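# Run operating card steps 1-3, leave lever at HOLD

## Task

Carry out steps 1, 2 and 3 on the console's operating card and finish with the lever resting at HOLD. The task fails if the UNDER or OVER light ever turns on, or if the robot presses or pulls on any control too hard for too long. The console is loose on the table: if it lifts or tilts visibly and then falls back, points are lost. Each result must stay in place on its own, not because the gripper holds it. At the end, open the gripper and move the arm away from the console. Nothing may be pushed or dropped off the table.

## Robot and tools

Robot: one FANUC CRX-5iA six-joint arm carrying a Robotiq 2F-140 two-finger gripper. There is a single arm, so each row describes that arm alone. A console with controls and an operating card stands on a table in front of it. The card is a reference image that show_instructions returns; it moves nothing.

Scene frame: origin on the table surface straight below the arm base, +z up, +x forward, +y to the left when facing along +x. The base may sit slightly tilted. Results give end_effector_position in metres and end_effector_quat_wxyz for the point between the closed finger pads. That printed position can be off, more so far out. Closed fingertips extend roughly 33 mm past this point and fully open ones about 9 mm. The fingers point along the gripper's +z and close along its y axis, and while closing the tips move about 24 mm further out, so leave space above any surface.

execute_actions takes "actions", a list holding one item or none, plus an optional "pictures" flag (true by default). An empty list just returns the current state. A wait is {"steps": N}, N from 1 to 300 control steps of 1/30 s each, counted from the previous result, and it sends no command. A motion is {"rows": [...], "steps": N}, N at most 15 (default 15), with 1 to 15 rows. Each row is applied for one step; if there are fewer rows than steps, the last one repeats.

Each row has exactly 9 numbers in this order: J1 waist, J2 shoulder, J3 elbow, J4 forearm roll, J5 wrist pitch, J6 wrist roll, then gripper position, gripper force_limit, gripper speed. The first six are absolute joint target angles in radians, in the same form as the Joint positions line, not offsets. Stated ranges: J1 -3.491 to 3.491, J2 -3.140 to 3.140, J3 -1.187 to 4.328, J4 -3.316 to 3.316, J5 -3.140 to 3.140, J6 -3.927 to 3.927. A target more than 0.010 rad beyond a stated end, and further out than that joint's last reported angle, gets the whole call refused. Real ends can differ by up to 0.010 rad; a target past the real end is clipped to it and "joint sent to its limit" may be printed, possibly for an earlier motion still running.

The last three numbers are scaled to -1..1. position: +1 fully open (140 mm), about -0.8 pads touching, -1 closes until blocked. force_limit: about 14 N at -1, 60 N at 0, 107 N at +1. speed: about 30 mm/s at -1, 140 at 0, 250 at +1.

Motion limits: target speed is capped at 2.62 rad/s for J1 and J2, 3.14 for J3, 3.93 for J4 to J6, with about 0.5 s to accelerate, and joints are coordinated to arrive together. Targets are kept within a lead of the measured angle (0.805 rad J1/J2, 0.966 J3, 1.21 J4-J6), and if the targets would put the hand more than 70 mm from where it is, all are pulled back proportionally. So large moves need several calls. Between calls the arm keeps heading to the last row sent until it has nearly stopped or a step is HELD.

Result lines: Joint positions and Joint velocities in column order (rad, rad/s); end_effector pose; object_status (0 moving, 1 blocked while opening, 2 blocked while closing, meaning a grip, 3 reached target or pads met); position_measured in counts (3 open, 230 pads together, not linear). HELD marks steps where the row was not fully sent. "joint command not followed" means the clearance check altered targets. Flange force is the estimated outside force on the gripper, noisy, larger during acceleration, "no reading" near singular poses. MOTOR HOT warns of overheating; an OVER-TEMPERATURE FAULT brakes the arm until cool.

To grip, send position -1 and confirm object_status 2. To change grip strength while gripping, set a new force_limit together with a position change of at least 0.01 (for example -1 to -0.98).

Faults: if a joint's contact torque hits its load limit (150 N m for J1-J3, 37.6 for J4-J6, including a held load's weight) or any outside force reaches 150 N, the arm halts for 10 s, yields to the contact and drops the rest of the call. Avoid this.

zoom_image: camera (cam_head_left, cam_head_right or cam_wrist) and region [x0, y0, x1, y1] in that image's pixels, at most 504 by 504; head images are 896x504, wrist 504x504. Use it to read the card, lights and lever position.

read_manual returns licence texts only. finished_scene with the scene number ends the scene irreversibly and grades it; call it only once the work holds by itself and the arm is clear.

Cautions: operate controls with gentle, short pushes or pulls and check the lights after each; never let UNDER or OVER light. Do not hold hard against a control. Avoid tilting or lifting the loose console, knocking anything off the table, hard hits and sudden stops. Finish with the lever at HOLD, the gripper open and the arm withdrawn.

Each tool is called after "Emit:" as a command line: name --argument value for each argument, lists and objects as JSON in quotes; but a table of rows of numbers goes row by row, as --pt "numbers of a row", without its own name.

## Session

Emit:
show_instructions

Emit:
execute_actions --actions '[]'

Reference images for this scene: operating card.

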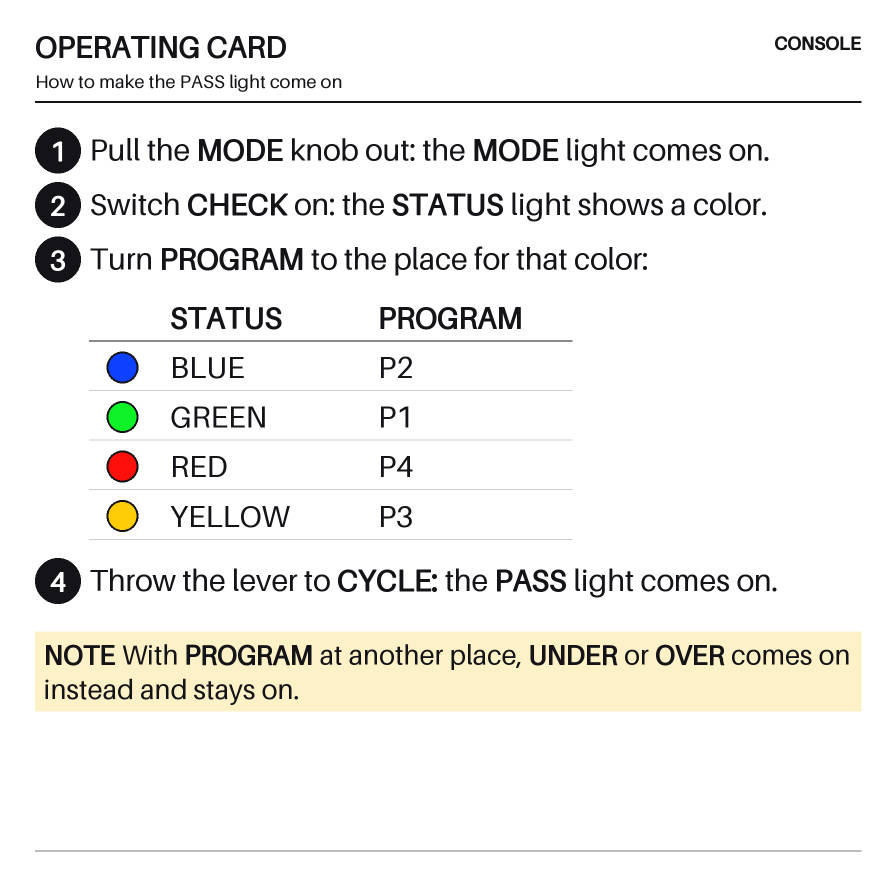

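Scene clock: 0.00 s of 7200.00 s.
end_effector_position=(+0.4702, +0.2121, +0.3491) position_measured=3 object_status=3 end_effector_quat_wxyz=(+0.040, -0.406, +0.913, -0.033)
Joint positions: [ 1.287  0.144 -0.753  1.114 -1.389 -2.674]
Joint velocities: [0.    0.    0.    0.001 0.001 0.001]
Flange force (N, the push that the arm receives, along the gripper's own x y z axes): no reading
camera_calibration (this result's frames):
cam_wrist: T_world_to_cam=[[-0.862551, 0.490187, -0.12539, 0.344638], [0.417184, 0.829231, 0.371931, -0.490132], [0.286293, 0.268499, -0.919752, 0.312241], [0, 0, 0, 1]] pos_world=[0.412351, 0.153659, 0.512695]

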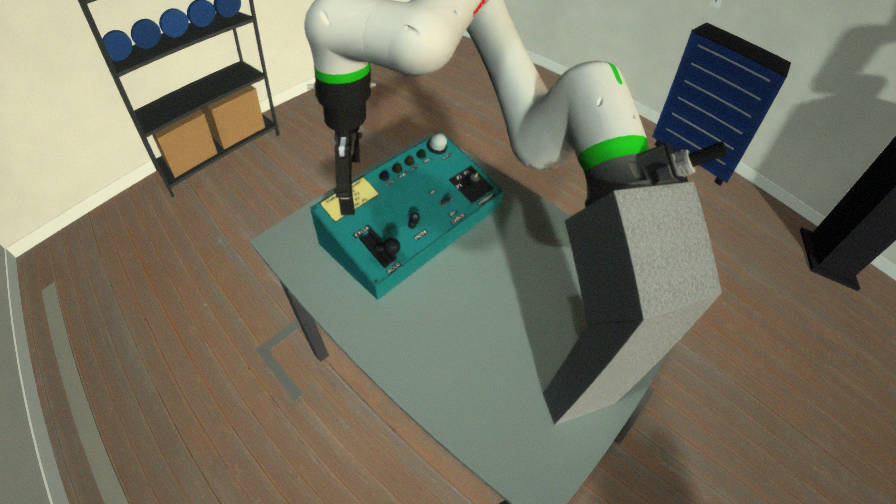

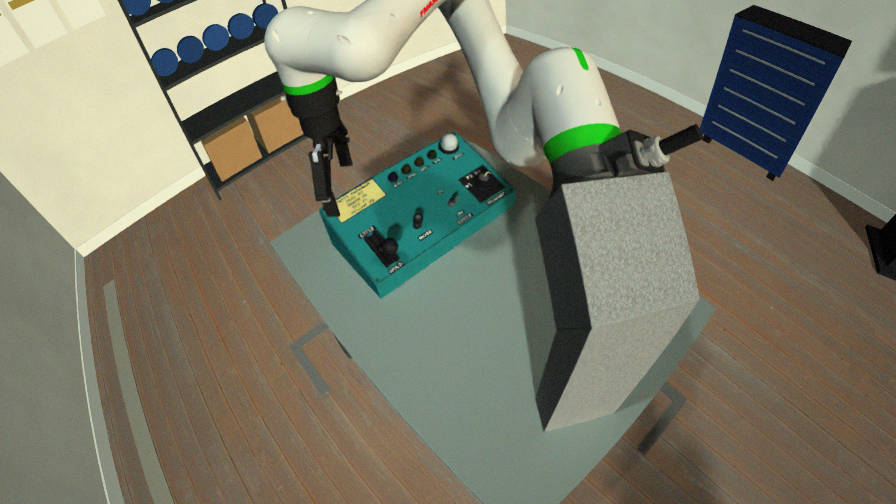

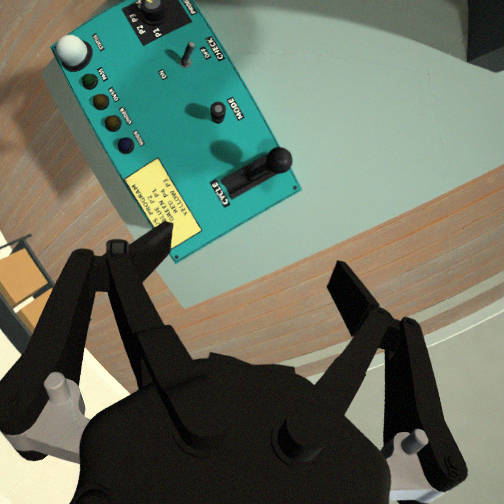

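Emit:
zoom_image --camera "cam_head_right" --region '[315,125,525,305]'

Emit:
zoom_image --camera "cam_head_left" --region '[305,125,515,305]'

Region (315, 125, 525, 305) of cam_head_right's 896x504 image, scaled by 2.400, with more detail than that image has; it fills the top 432 rows of this view, and the rest is white.

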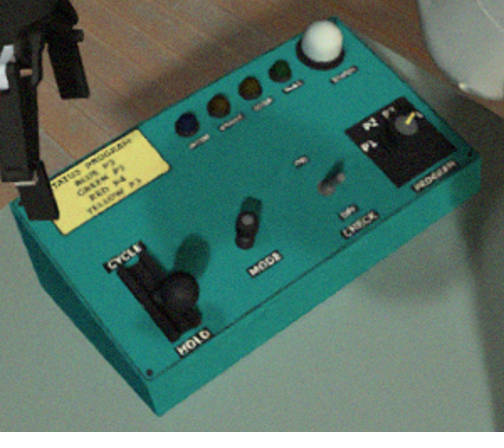

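Region (305, 125, 515, 305) of cam_head_left's 896x504 image, scaled by 2.400, with more detail than that image has; it fills the top 432 rows of this view, and the rest is white.

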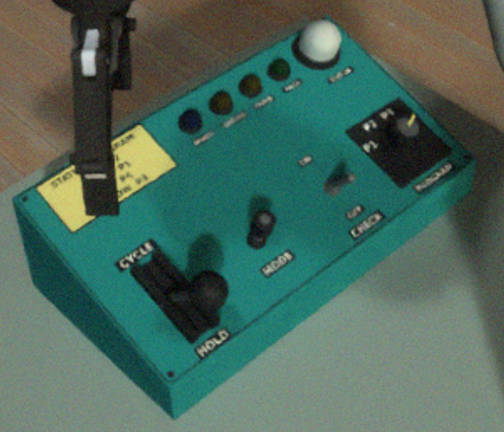

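Emit:
execute_actions --actions '[{"rows":[[-0.2,-0.55,-1.063,3.1416,-0.328,-3.1416,0,0,0]]}]' --pictures false

Emit:
execute_actions --actions '[{"steps":40}]' --pictures false

Emit:
execute_actions --actions '[{"rows":[[-0.288,-0.385,-1.063,3.1416,-0.328,-3.1416,0,0,0]]}]' --pictures false

Emit:
execute_actions --actions '[{"steps":20}]'

Scene clock: 16.53 s of 7200.00 s.
end_effector_position=(+0.6027, +0.2051, +0.3458) position_measured=106 object_status=0 end_effector_quat_wxyz=(+0.204, -0.288, +0.933, +0.075)
Joint positions: [ 0.917 -0.13  -0.875  1.67  -0.97  -2.859]
Joint velocities: [-1.11  -0.648 -0.29   1.654  0.984 -0.435]
Flange force (N, the push that the arm receives, along the gripper's own x y z axes): [0.8 1.1 0.5]
Steps of this call (steps 1 to 90: nothing new was sent; then 13.03 s passed at rest; steps 91 to 105: all 15 steps of this action). Readings (joint positions | what the end effector reports):
91: [1.287 0.144 -0.753 1.114 -1.389 -2.674] | position_measured=3 object_status=0
92: [1.283 0.141 -0.754 1.120 -1.384 -2.677] | position_measured=8 object_status=0
94: [1.258 0.119 -0.764 1.158 -1.350 -2.691] | position_measured=23 object_status=0
98: [1.147 0.026 -0.806 1.324 -1.209 -2.754] | position_measured=53 object_status=0
105: the state above

Scene clock: 17.87 s of 7200.00 s.
end_effector_position=(+0.5333, +0.0277, +0.2432) position_measured=129 object_status=3 end_effector_quat_wxyz=(+0.230, -0.527, +0.816, -0.062)
Joint positions: [-0.2   -0.55  -1.063  3.141 -0.328 -3.142]
Joint velocities: [-0.002 -0.001  0.     0.002  0.001 -0.001]
Flange force (N, the push that the arm receives, along the gripper's own x y z axes): no reading
Steps of this call (steps 1 to 40: the robot went on to your last target). Readings (joint positions | what the end effector reports):
1: [0.877 -0.152 -0.885 1.728 -0.936 -2.874] | position_measured=114 object_status=0
2: [0.834 -0.177 -0.896 1.794 -0.899 -2.890] | position_measured=121 object_status=0
4: [0.730 -0.233 -0.921 1.950 -0.813 -2.928] | position_measured=129 object_status=0
8: [0.496 -0.334 -0.966 2.295 -0.659 -2.996] | position_measured=129 object_status=0
40: the state above

Scene clock: 18.37 s of 7200.00 s.
end_effector_position=(+0.4644, +0.0265, +0.1753) position_measured=129 object_status=3 end_effector_quat_wxyz=(+0.152, -0.531, +0.833, -0.015)
Joint positions: [-0.287 -0.386 -1.063  3.142 -0.328 -3.142]
Joint velocities: [-0.008  0.015  0.     0.001  0.    -0.   ]
Flange force (N, the push that the arm receives, along the gripper's own x y z axes): no reading
Steps of this call (steps 1 to 15: all 15 steps of this action). Readings (joint positions | what the end effector reports):
1: [-0.200 -0.550 -1.063 3.142 -0.328 -3.142] | position_measured=129 object_status=3
2: [-0.202 -0.546 -1.063 3.142 -0.328 -3.142] | position_measured=129 object_status=3
4: [-0.216 -0.521 -1.063 3.142 -0.328 -3.142] | position_measured=129 object_status=3
8: [-0.261 -0.435 -1.063 3.142 -0.328 -3.142] | position_measured=129 object_status=3
15: the state above

Scene clock: 19.03 s of 7200.00 s.
end_effector_position=(+0.4638, +0.0265, +0.1747) position_measured=129 object_status=3 end_effector_quat_wxyz=(+0.152, -0.531, +0.833, -0.014)
Joint positions: [-0.288 -0.385 -1.063  3.142 -0.328 -3.142]
Joint velocities: [ 0.    -0.     0.     0.     0.001  0.001]
Flange force (N, the push that the arm receives, along the gripper's own x y z axes): no reading
Steps of this call (steps 1 to 15: the robot went on to your last target; steps 16 to 20: nothing new was sent). Readings (joint positions | what the end effector reports):
1: [-0.287 -0.386 -1.063 3.142 -0.328 -3.142] | position_measured=129 object_status=3
2: [-0.288 -0.386 -1.063 3.142 -0.328 -3.142] | position_measured=129 object_status=3
4: [-0.288 -0.385 -1.063 3.142 -0.328 -3.142] | position_measured=129 object_status=3
8: [-0.288 -0.385 -1.063 3.142 -0.328 -3.142] | position_measured=129 object_status=3
20: the state above
The arm was judged still, so your last target was given up. Only a new action makes it travel on or press farther. Fingers that are still opening or closing keep moving.
camera_calibration (this result's frames):
cam_wrist: T_world_to_cam=[[-0.937933, 0.234071, -0.255916, 0.472757], [0.0735172, 0.855315, 0.512865, -0.134632], [0.338936, 0.462219, -0.819436, 0.156426], [0, 0, 0, 1]] pos_world=[0.400293, -0.0678096, 0.318215]

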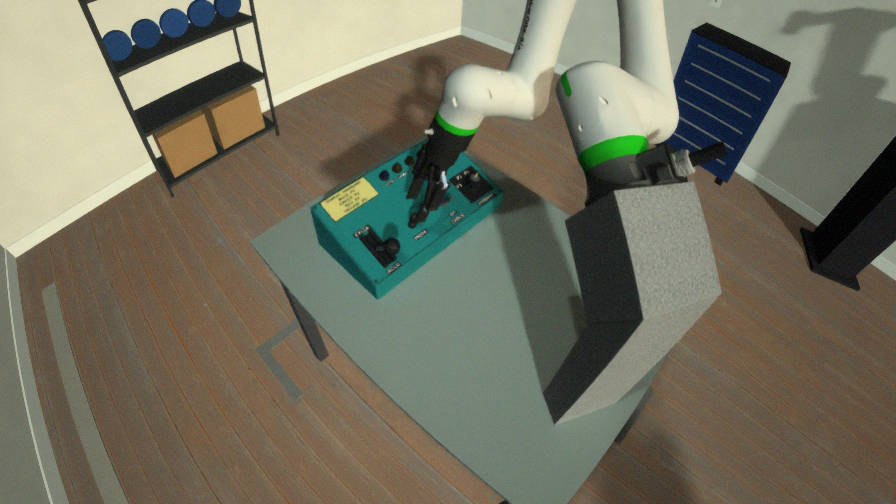

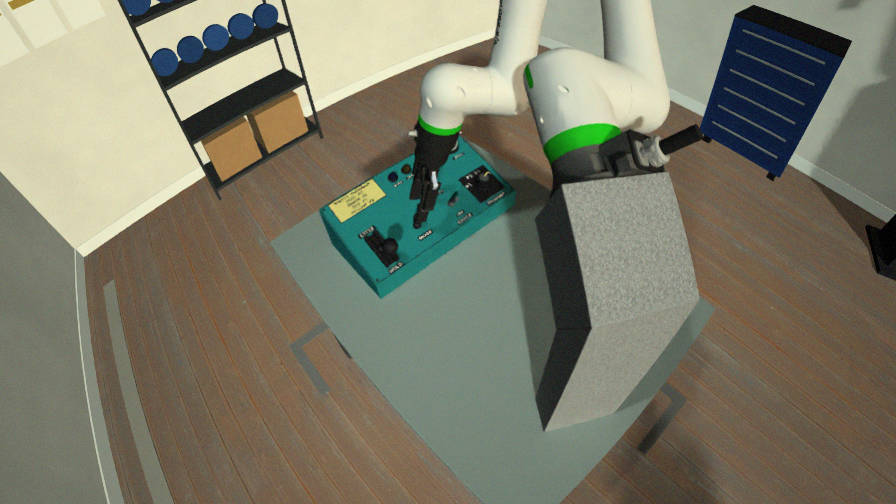

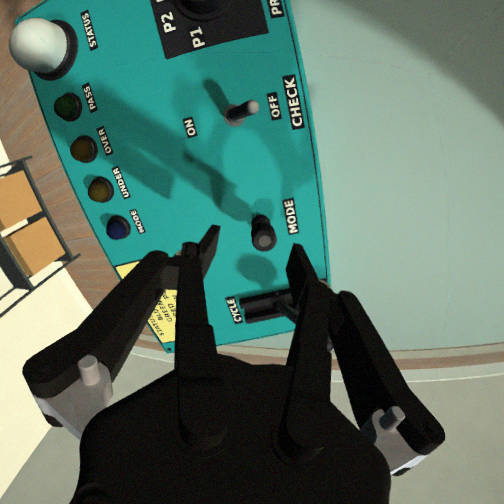

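Emit:
execute_actions --actions '[{"rows":[[-0.288,-0.167,-1.0003,3.1416,-0.483,-3.1416,-0.1,0,-0.8]]}]'

Emit:
zoom_image --camera "cam_wrist" --region '[180,180,330,330]'

Emit:
zoom_image --camera "cam_head_left" --region '[380,170,470,250]'

Scene clock: 26.17 s of 7200.00 s.
end_effector_position=(+0.4681, +0.0367, +0.1294) position_measured=141 object_status=3 end_effector_quat_wxyz=(+0.152, -0.531, +0.833, -0.014)
Joint positions: [-0.288 -0.168 -1.001  3.142 -0.482 -3.142]
Joint velocities: [ 0.     0.009  0.004  0.    -0.008 -0.001]
Flange force (N, the push that the arm receives, along the gripper's own x y z axes): no reading
Steps of this call (steps 1 to 90: nothing new was sent; then 3.63 s passed at rest; steps 91 to 105: all 15 steps of this action). Readings (joint positions | what the end effector reports):
91: [-0.288 -0.385 -1.063 3.142 -0.328 -3.142] | position_measured=129 object_status=0
92: [-0.288 -0.381 -1.062 3.142 -0.331 -3.142] | position_measured=130 object_status=0
94: [-0.288 -0.356 -1.055 3.142 -0.349 -3.142] | position_measured=136 object_status=0
98: [-0.288 -0.246 -1.023 3.142 -0.427 -3.142] | position_measured=141 object_status=0
105: the state above
camera_calibration (this result's frames):
cam_wrist: T_world_to_cam=[[-0.938005, 0.234042, -0.255677, 0.462798], [0.0735861, 0.855269, 0.512932, -0.120488], [0.33872, 0.462319, -0.819469, 0.113221], [0, 0, 0, 1]] pos_world=[0.404622, -0.0576087, 0.27291]

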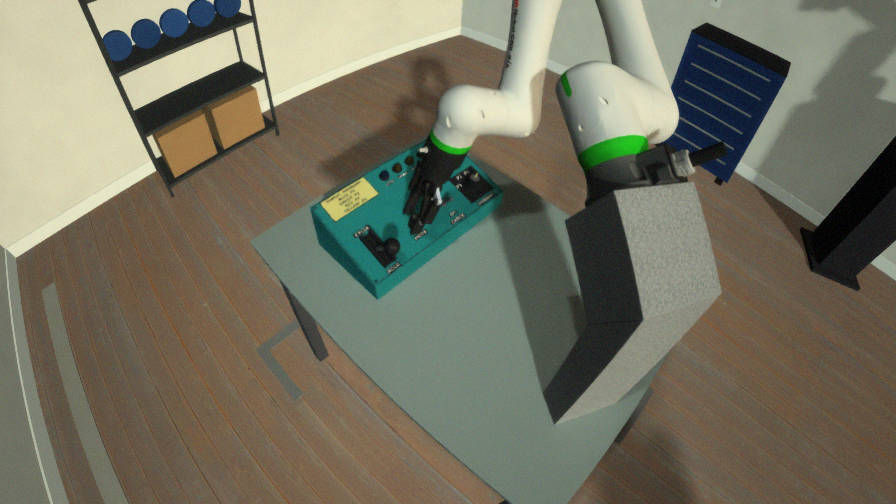

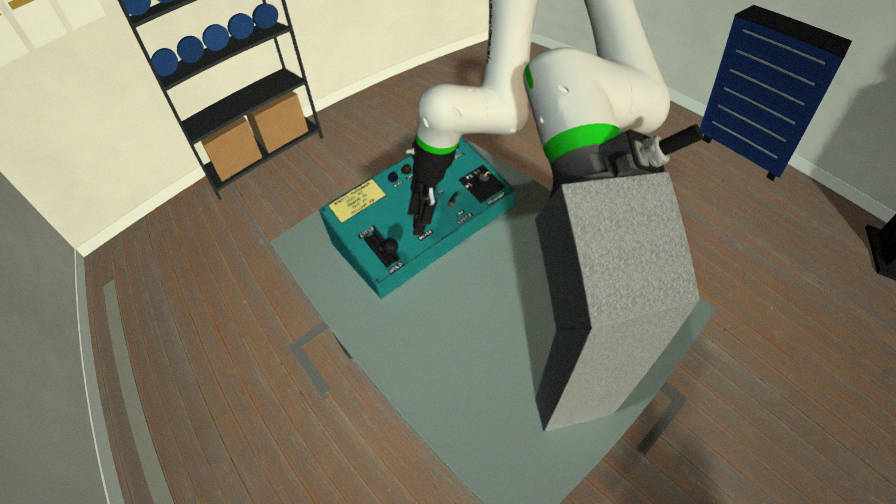

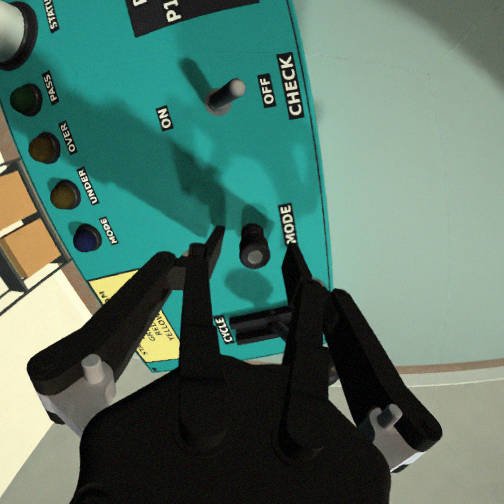

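Region (180, 180, 330, 330) of cam_wrist's 504x504 image, scaled by 3.360, with more detail than that image has.

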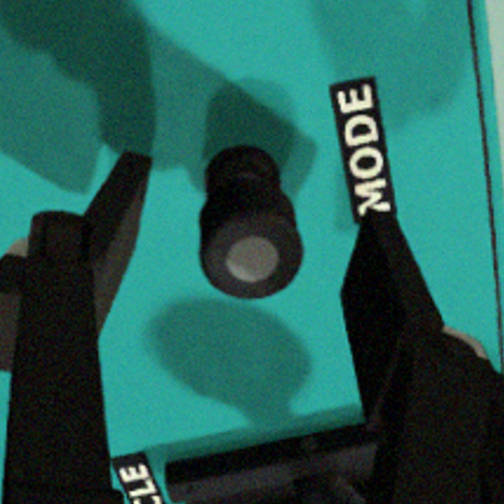

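Region (380, 170, 470, 250) of cam_head_left's 896x504 image, scaled by 5.600, with more detail than that image has.

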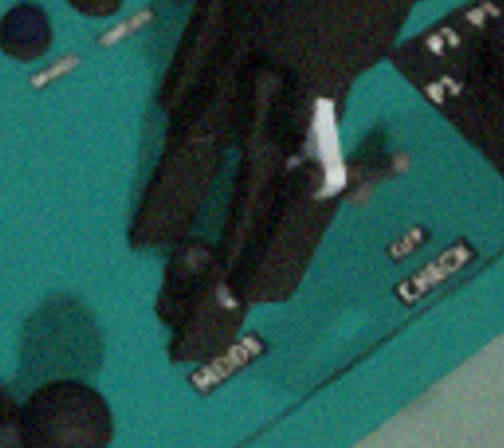

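Emit:
execute_actions --actions '[{"rows":[[-0.288,-0.164,-1.0027,3.1416,-0.4885,-3.1416,-1,-0.3,-0.4]]}]' --pictures false

Emit:
execute_actions --actions '[{"rows":[[-0.2853,-0.203,-1.0203,3.1416,-0.4669,-3.1416,-1,-0.3,-0.4]],"steps":12}]'

Scene clock: 33.93 s of 7200.00 s.
end_effector_position=(+0.4672, +0.0372, +0.1290) position_measured=195 object_status=0 end_effector_quat_wxyz=(+0.152, -0.531, +0.833, -0.015)
Joint positions: [-0.288 -0.164 -1.003  3.142 -0.489 -3.142]
Joint velocities: [-0.002 -0.    -0.     0.001  0.007 -0.   ]
Flange force (N, the push that the arm receives, along the gripper's own x y z axes): no reading
Steps of this call (steps 1 to 15: the robot went on to your last target; steps 16 to 90: nothing new was sent; then 4.27 s passed at rest; steps 91 to 105: all 15 steps of this action). Readings (joint positions | what the end effector reports):
91: [-0.288 -0.167 -1.000 3.142 -0.483 -3.142] | position_measured=141 object_status=0
92: [-0.288 -0.166 -1.000 3.142 -0.485 -3.142] | position_measured=144 object_status=0
94: [-0.288 -0.165 -1.001 3.142 -0.487 -3.142] | position_measured=155 object_status=0
98: [-0.288 -0.164 -1.002 3.142 -0.488 -3.142] | position_measured=176 object_status=0
105: the state above

Scene clock: 34.33 s of 7200.00 s.
end_effector_position=(+0.4646, +0.0374, +0.1386) position_measured=195 object_status=2 end_effector_quat_wxyz=(+0.153, -0.532, +0.833, -0.014)
Joint positions: [-0.285 -0.202 -1.02   3.142 -0.467 -3.142]
Joint velocities: [-0.001 -0.006 -0.003  0.     0.002 -0.001]
Flange force (N, the push that the arm receives, along the gripper's own x y z axes): no reading
Steps of this call (steps 1 to 12: all 12 steps of this action). Readings (joint positions | what the end effector reports):
1: [-0.288 -0.164 -1.003 3.142 -0.489 -3.142] | position_measured=195 object_status=0
2: [-0.288 -0.168 -1.004 3.142 -0.486 -3.142] | position_measured=195 object_status=2
4: [-0.287 -0.186 -1.012 3.142 -0.476 -3.142] | position_measured=195 object_status=2
8: [-0.286 -0.200 -1.019 3.142 -0.468 -3.142] | position_measured=195 object_status=2
12: the state above
camera_calibration (this result's frames):
cam_wrist: T_world_to_cam=[[-0.938058, 0.233322, -0.256142, 0.461835], [0.0719474, 0.854331, 0.514726, -0.124956], [0.338927, 0.464414, -0.818198, 0.121208], [0, 0, 0, 1]] pos_world=[0.401138, -0.0572932, 0.281786]

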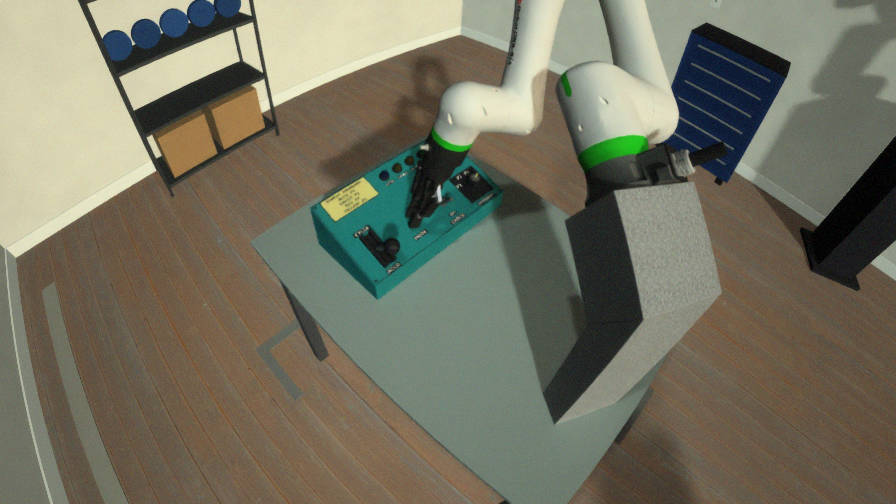

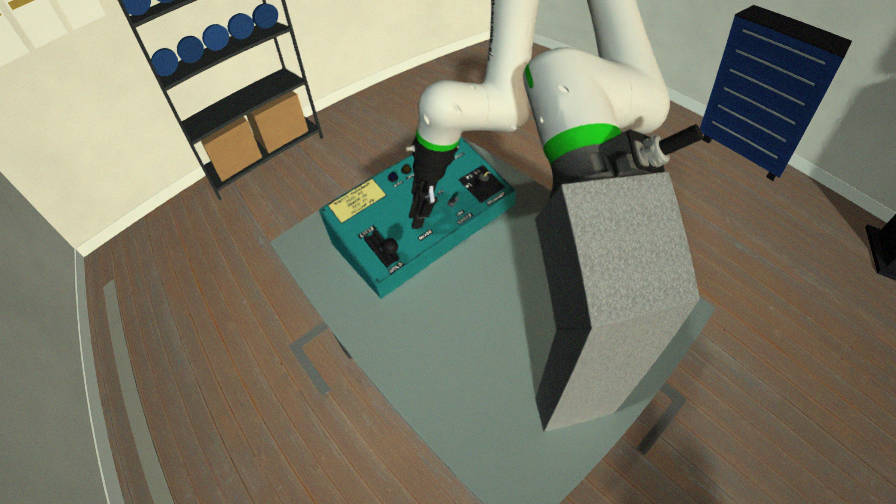

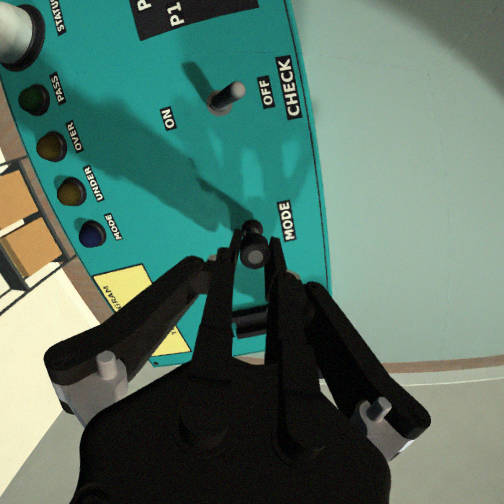

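Emit:
execute_actions --actions '[{"rows":[[-0.2845,-0.216,-1.025,3.1416,-0.459,-3.1416,-1,-0.3,-0.4]],"steps":12}]'

Scene clock: 42.73 s of 7200.00 s.
end_effector_position=(+0.4643, +0.0372, +0.1417) position_measured=195 object_status=2 end_effector_quat_wxyz=(+0.153, -0.532, +0.833, -0.014)
Joint positions: [-0.285 -0.216 -1.025  3.142 -0.459 -3.142]
Joint velocities: [-0.    -0.001 -0.    -0.001  0.001  0.   ]
Flange force (N, the push that the arm receives, along the gripper's own x y z axes): no reading
Steps of this call (steps 1 to 15: the robot went on to your last target; steps 16 to 90: nothing new was sent; then 5.00 s passed at rest; steps 91 to 102: all 12 steps of this action). Readings (joint positions | what the end effector reports):
91: [-0.285 -0.203 -1.020 3.142 -0.467 -3.142] | position_measured=195 object_status=2
92: [-0.285 -0.206 -1.021 3.142 -0.465 -3.142] | position_measured=195 object_status=2
94: [-0.285 -0.212 -1.024 3.142 -0.461 -3.142] | position_measured=195 object_status=2
98: [-0.285 -0.215 -1.025 3.142 -0.459 -3.142] | position_measured=195 object_status=2
102: the state above
camera_calibration (this result's frames):
cam_wrist: T_world_to_cam=[[-0.937979, 0.23303, -0.256695, 0.462473], [0.0711922, 0.854098, 0.515217, -0.126114], [0.339304, 0.464988, -0.817715, 0.123715], [0, 0, 0, 1]] pos_world=[0.400791, -0.0575831, 0.284854]

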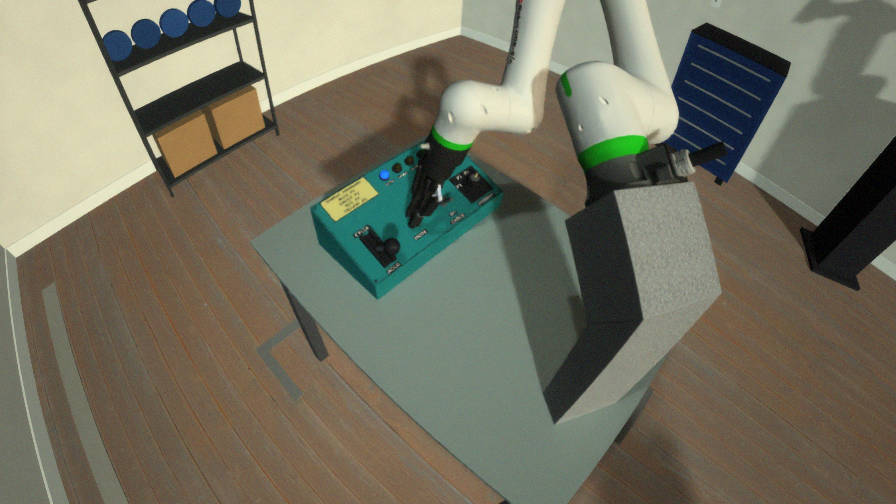

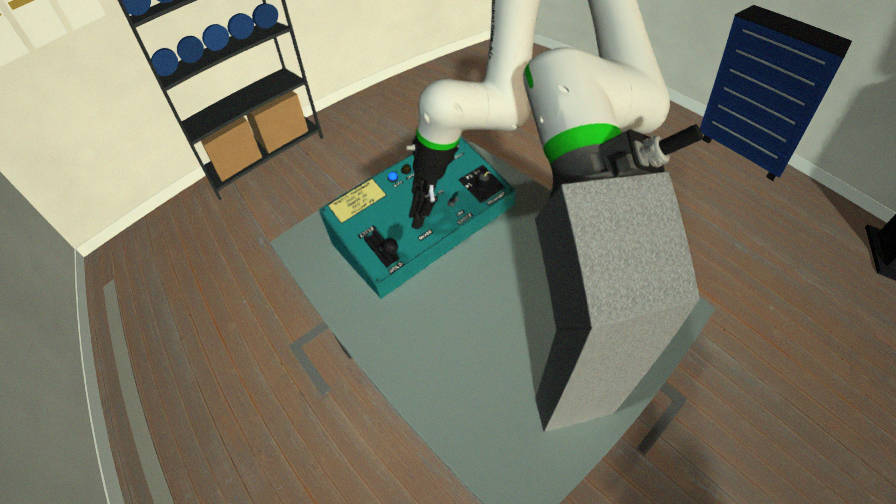

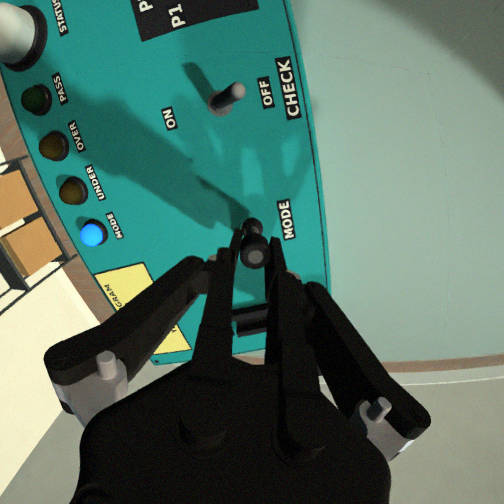

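Emit:
execute_actions --actions '[{"rows":[[-0.2845,-0.216,-1.025,3.1416,-0.459,-3.1416,-0.2,-0.3,0]],"steps":6}]' --pictures false

Emit:
execute_actions --actions '[{"rows":[[-0.28,-0.398,-1.0927,3.1416,-0.345,-3.1416,-0.2,-0.3,0]],"steps":13}]' --pictures false

Emit:
execute_actions --actions '[{"rows":[[-0.4,-0.41,-1.07,3.1416,-0.21,-2.8,-0.85,0,0.5]],"steps":12}]' --pictures false

Emit:
execute_actions --actions '[{"rows":[[-0.5265,-0.406,-1.0041,3.1416,-0.148,-2.67,-0.85,0,0.5]]}]'

Scene clock: 55.87 s of 7200.00 s.
end_effector_position=(+0.4644, +0.0372, +0.1418) position_measured=160 object_status=0 end_effector_quat_wxyz=(+0.153, -0.532, +0.833, -0.014)
Joint positions: [-0.284 -0.216 -1.025  3.142 -0.459 -3.142]
Joint velocities: [ 0.002 -0.001  0.    -0.     0.001  0.   ]
Flange force (N, the push that the arm receives, along the gripper's own x y z axes): no reading
Steps of this call (steps 1 to 15: the robot went on to your last target; steps 16 to 90: nothing new was sent; then 9.93 s passed at rest; steps 91 to 96: all 6 steps of this action). Readings (joint positions | what the end effector reports):
91: [-0.284 -0.216 -1.025 3.142 -0.459 -3.142] | position_measured=195 object_status=0
92: [-0.284 -0.216 -1.025 3.142 -0.459 -3.142] | position_measured=195 object_status=0
94: [-0.284 -0.216 -1.025 3.142 -0.459 -3.142] | position_measured=175 object_status=0
96: the state above

Scene clock: 56.30 s of 7200.00 s.
end_effector_position=(+0.4542, +0.0337, +0.1804) position_measured=154 object_status=3 end_effector_quat_wxyz=(+0.155, -0.533, +0.832, -0.013)
Joint positions: [-0.28  -0.396 -1.092  3.142 -0.346 -3.142]
Joint velocities: [ 0.    -0.023 -0.009  0.     0.017 -0.001]
Flange force (N, the push that the arm receives, along the gripper's own x y z axes): no reading
Steps of this call (steps 1 to 13: all 13 steps of this action). Readings (joint positions | what the end effector reports):
1: [-0.284 -0.216 -1.025 3.142 -0.459 -3.142] | position_measured=155 object_status=0
2: [-0.284 -0.220 -1.026 3.142 -0.456 -3.142] | position_measured=154 object_status=0
4: [-0.284 -0.245 -1.036 3.142 -0.440 -3.142] | position_measured=154 object_status=0
8: [-0.281 -0.346 -1.073 3.142 -0.378 -3.142] | position_measured=154 object_status=3
13: the state above

Scene clock: 56.70 s of 7200.00 s.
end_effector_position=(+0.4172, -0.0077, +0.1529) position_measured=233 object_status=0 end_effector_quat_wxyz=(+0.085, -0.650, +0.755, -0.012)
Joint positions: [-0.395 -0.409 -1.071  3.142 -0.216 -2.816]
Joint velocities: [-0.139 -0.013  0.025  0.001  0.156  0.398]
Flange force (N, the push that the arm receives, along the gripper's own x y z axes): no reading
Steps of this call (steps 1 to 12: all 12 steps of this action). Readings (joint positions | what the end effector reports):
1: [-0.280 -0.397 -1.092 3.142 -0.345 -3.141] | position_measured=154 object_status=0
2: [-0.282 -0.397 -1.092 3.142 -0.343 -3.135] | position_measured=160 object_status=0
4: [-0.296 -0.400 -1.090 3.142 -0.327 -3.097] | position_measured=182 object_status=0
8: [-0.355 -0.406 -1.078 3.142 -0.261 -2.930] | position_measured=224 object_status=0
12: the state above

Scene clock: 57.20 s of 7200.00 s.
end_effector_position=(+0.4169, -0.0810, +0.1285) position_measured=233 object_status=3 end_effector_quat_wxyz=(-0.027, +0.683, -0.729, +0.031)
Joint positions: [-0.526 -0.406 -1.004  3.142 -0.148 -2.671]
Joint velocities: [-0.007  0.001  0.003 -0.     0.003  0.006]
Flange force (N, the push that the arm receives, along the gripper's own x y z axes): no reading
Steps of this call (steps 1 to 15: all 15 steps of this action). Readings (joint positions | what the end effector reports):
1: [-0.398 -0.410 -1.070 3.142 -0.212 -2.805] | position_measured=233 object_status=0
2: [-0.405 -0.410 -1.068 3.142 -0.207 -2.794] | position_measured=233 object_status=0
4: [-0.434 -0.409 -1.054 3.142 -0.191 -2.759] | position_measured=233 object_status=3
8: [-0.506 -0.407 -1.015 3.142 -0.158 -2.691] | position_measured=233 object_status=3
15: the state above
camera_calibration (this result's frames):
cam_wrist: T_world_to_cam=[[-0.982429, -0.154725, -0.104375, 0.40972], [-0.180993, 0.926314, 0.330431, 0.119766], [0.045558, 0.343516, -0.938041, 0.312024], [0, 0, 0, 1]] pos_world=[0.409983, -0.154732, 0.295882]

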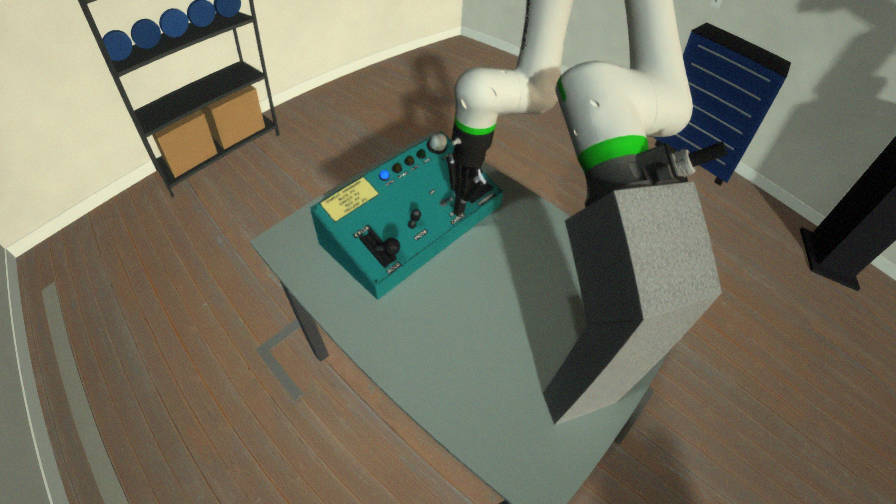

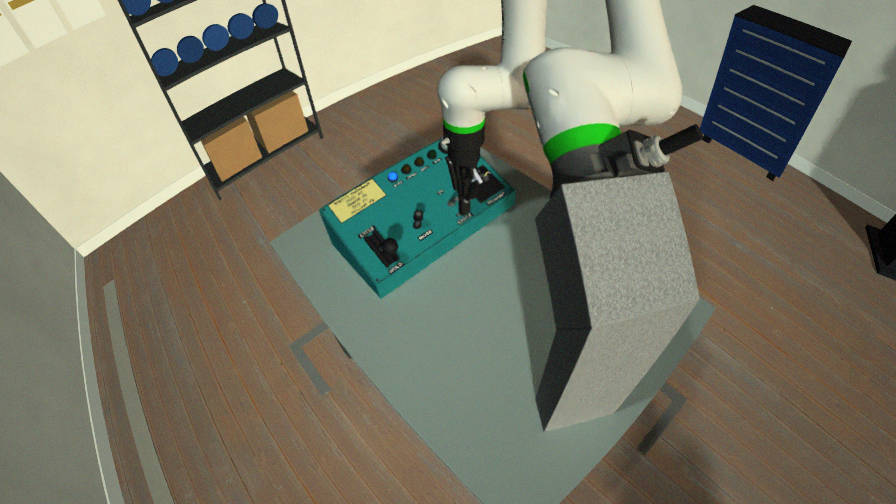

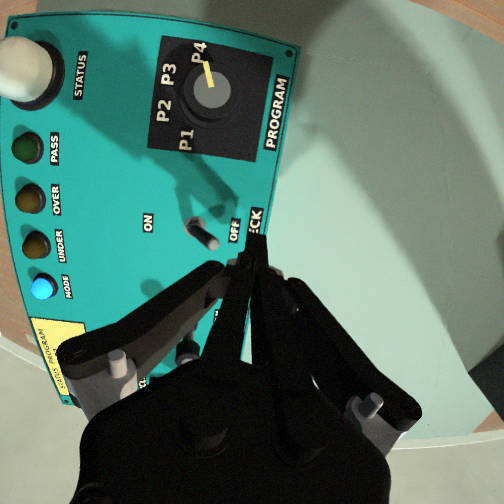

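Emit:
execute_actions --actions '[{"rows":[[-0.515,-0.411,-0.97,3.1416,-0.109,-2.67,-0.85,0,0],[-0.515,-0.411,-0.97,3.1416,-0.109,-2.67,-0.85,0,0],[-0.515,-0.411,-0.97,3.1416,-0.109,-2.67,-0.85,0,0],[-0.515,-0.411,-0.97,3.1416,-0.109,-2.67,-0.85,0,0],[-0.501,-0.416,-0.937,3.1416,-0.07,-2.67,-0.85,0,0],[-0.501,-0.416,-0.937,3.1416,-0.07,-2.67,-0.85,0,0],[-0.501,-0.416,-0.937,3.1416,-0.07,-2.67,-0.85,0,0],[-0.501,-0.416,-0.937,3.1416,-0.07,-2.67,-0.85,0,0],[-0.487,-0.4216,-0.9032,3.1416,-0.0316,-2.67,-0.85,0,0]]}]' --pictures false

Emit:
execute_actions --actions '[{"rows":[[-0.49,-0.62,-0.99,3.1416,0.08,-2.67,-0.85,0,0]]}]'

Scene clock: 65.20 s of 7200.00 s.
end_effector_position=(+0.4619, -0.0849, +0.1365) position_measured=233 object_status=3 end_effector_quat_wxyz=(-0.043, +0.690, -0.722, +0.027)
Joint positions: [-0.489 -0.421 -0.907  3.142 -0.036 -2.67 ]
Joint velocities: [ 0.021 -0.008  0.051  0.001  0.06  -0.   ]
Flange force (N, the push that the arm receives, along the gripper's own x y z axes): no reading
Steps of this call (steps 1 to 15: the robot went on to your last target; steps 16 to 90: nothing new was sent; then 4.50 s passed at rest; steps 91 to 105: all 15 steps of this action). Readings (joint positions | what the end effector reports):
91: [-0.527 -0.406 -1.004 3.142 -0.148 -2.670] | position_measured=233 object_status=3
92: [-0.525 -0.406 -0.999 3.142 -0.142 -2.670] | position_measured=233 object_status=3
94: [-0.520 -0.409 -0.983 3.142 -0.124 -2.670] | position_measured=233 object_status=3
98: [-0.508 -0.414 -0.953 3.142 -0.088 -2.670] | position_measured=233 object_status=3
105: the state above

Scene clock: 65.70 s of 7200.00 s.
end_effector_position=(+0.4421, -0.0780, +0.1817) position_measured=233 object_status=3 end_effector_quat_wxyz=(-0.042, +0.689, -0.723, +0.027)
Joint positions: [-0.49  -0.619 -0.99   3.142  0.08  -2.67 ]
Joint velocities: [ 0.002 -0.008 -0.004  0.001  0.006  0.002]
Flange force (N, the push that the arm receives, along the gripper's own x y z axes): no reading
Steps of this call (steps 1 to 15: all 15 steps of this action). Readings (joint positions | what the end effector reports):
1: [-0.488 -0.422 -0.906 3.142 -0.034 -2.670] | position_measured=233 object_status=3
2: [-0.488 -0.426 -0.907 3.142 -0.030 -2.670] | position_measured=233 object_status=3
4: [-0.488 -0.451 -0.918 3.142 -0.013 -2.670] | position_measured=233 object_status=3
8: [-0.489 -0.557 -0.963 3.142 0.046 -2.670] | position_measured=233 object_status=3
15: the state above
camera_calibration (this result's frames):
cam_wrist: T_world_to_cam=[[-0.977525, -0.169907, -0.124804, 0.440875], [-0.203698, 0.913773, 0.351464, 0.109185], [0.0543262, 0.368987, -0.927845, 0.355977], [0, 0, 0, 1]] pos_world=[0.433868, -0.156214, 0.34694]

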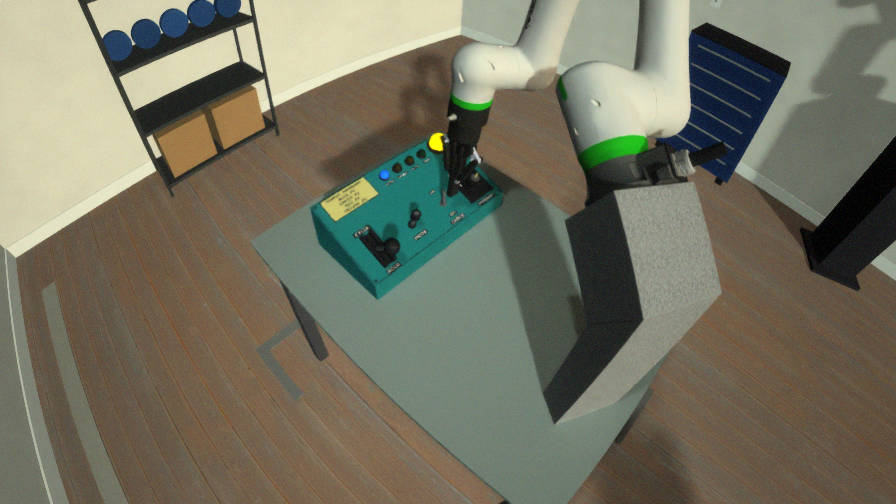

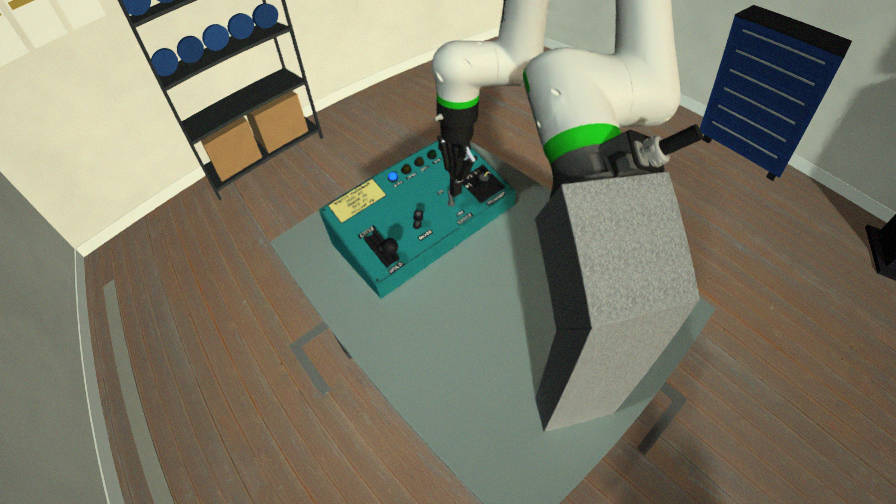

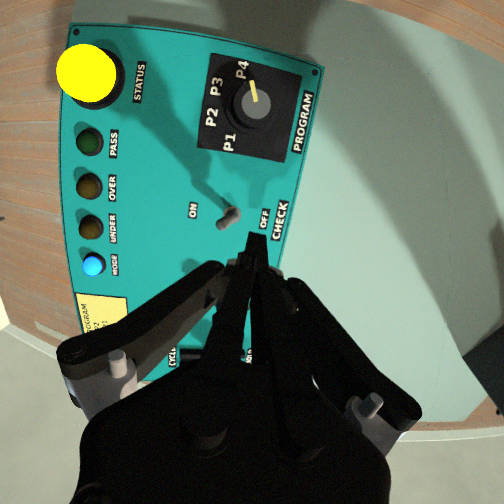

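Emit:
execute_actions --actions '[{"rows":[[-0.6616,-0.5856,-0.9054,3.1416,0.03,-3.45,0.1,0,-0.3]]}]' --pictures false

Emit:
execute_actions --actions '[{"steps":15}]'

Scene clock: 75.97 s of 7200.00 s.
end_effector_position=(+0.4617, -0.1717, +0.1673) position_measured=154 object_status=0 end_effector_quat_wxyz=(+0.020, -0.399, +0.913, -0.081)
Joint positions: [-0.63  -0.592 -0.921  3.142  0.039 -3.307]
Joint velocities: [-0.289  0.059  0.142 -0.001 -0.084 -1.31 ]
Flange force (N, the push that the arm receives, along the gripper's own x y z axes): no reading
Steps of this call (steps 1 to 15: the robot went on to your last target; steps 16 to 90: nothing new was sent; then 6.77 s passed at rest; steps 91 to 105: all 15 steps of this action). Readings (joint positions | what the end effector reports):
91: [-0.490 -0.620 -0.990 3.142 0.080 -2.670] | position_measured=233 object_status=0
92: [-0.491 -0.620 -0.990 3.142 0.080 -2.676] | position_measured=231 object_status=0
94: [-0.500 -0.618 -0.986 3.142 0.078 -2.714] | position_measured=218 object_status=0
98: [-0.539 -0.610 -0.966 3.142 0.066 -2.894] | position_measured=195 object_status=0
105: the state above

Scene clock: 76.47 s of 7200.00 s.
end_effector_position=(+0.4647, -0.1934, +0.1657) position_measured=117 object_status=3 end_effector_quat_wxyz=(+0.020, -0.326, +0.940, -0.095)
Joint positions: [-0.662 -0.586 -0.905  3.142  0.03  -3.45 ]
Joint velocities: [-0.001 -0.001 -0.    -0.    -0.    -0.001]
Flange force (N, the push that the arm receives, along the gripper's own x y z axes): no reading
Steps of this call (steps 1 to 15: the robot went on to your last target). Readings (joint positions | what the end effector reports):
1: [-0.639 -0.590 -0.916 3.142 0.037 -3.348] | position_measured=148 object_status=0
2: [-0.647 -0.589 -0.913 3.142 0.034 -3.383] | position_measured=143 object_status=0
4: [-0.657 -0.587 -0.908 3.142 0.031 -3.429] | position_measured=131 object_status=0
8: [-0.661 -0.586 -0.906 3.142 0.030 -3.449] | position_measured=117 object_status=0
15: the state above
camera_calibration (this result's frames):
cam_wrist: T_world_to_cam=[[-0.763289, 0.612285, -0.206147, 0.506528], [0.553053, 0.784189, 0.28139, -0.140246], [0.333949, 0.100771, -0.937189, 0.202216], [0, 0, 0, 1]] pos_world=[0.396661, -0.220538, 0.333398]

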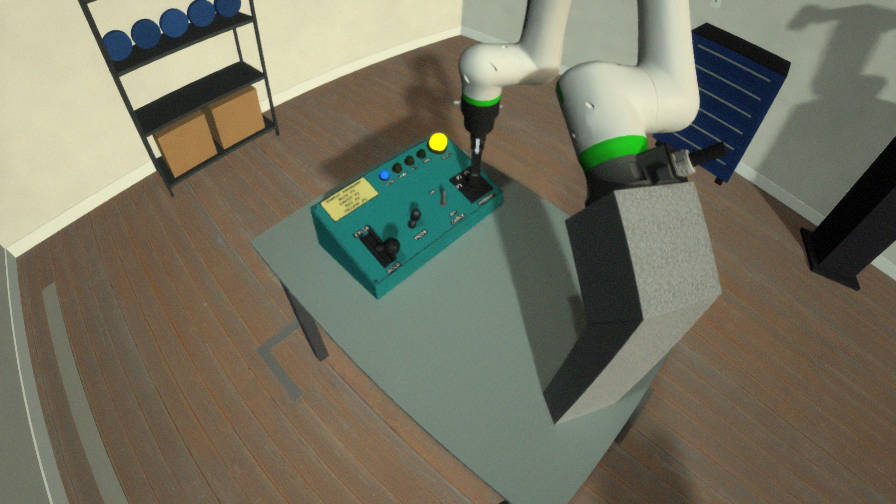

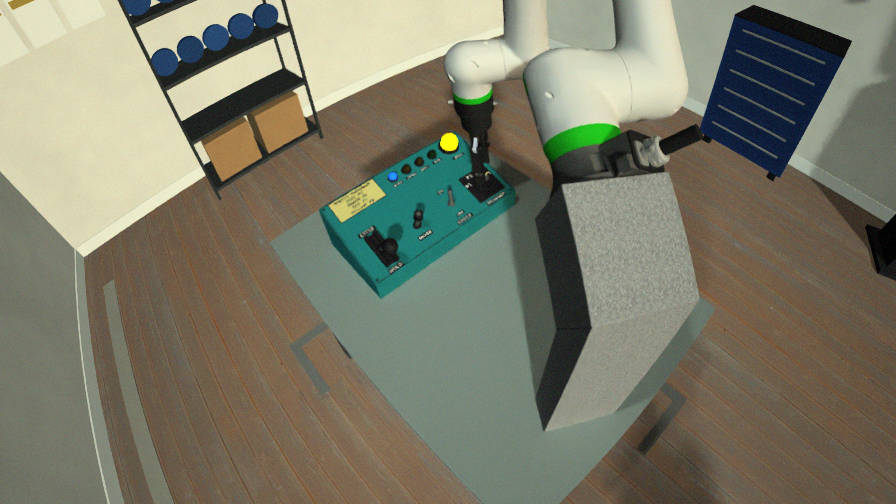

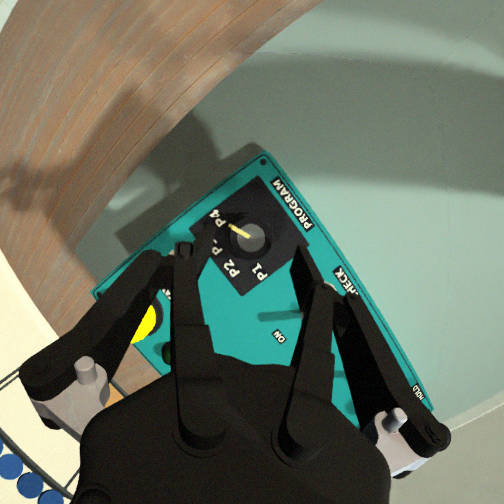

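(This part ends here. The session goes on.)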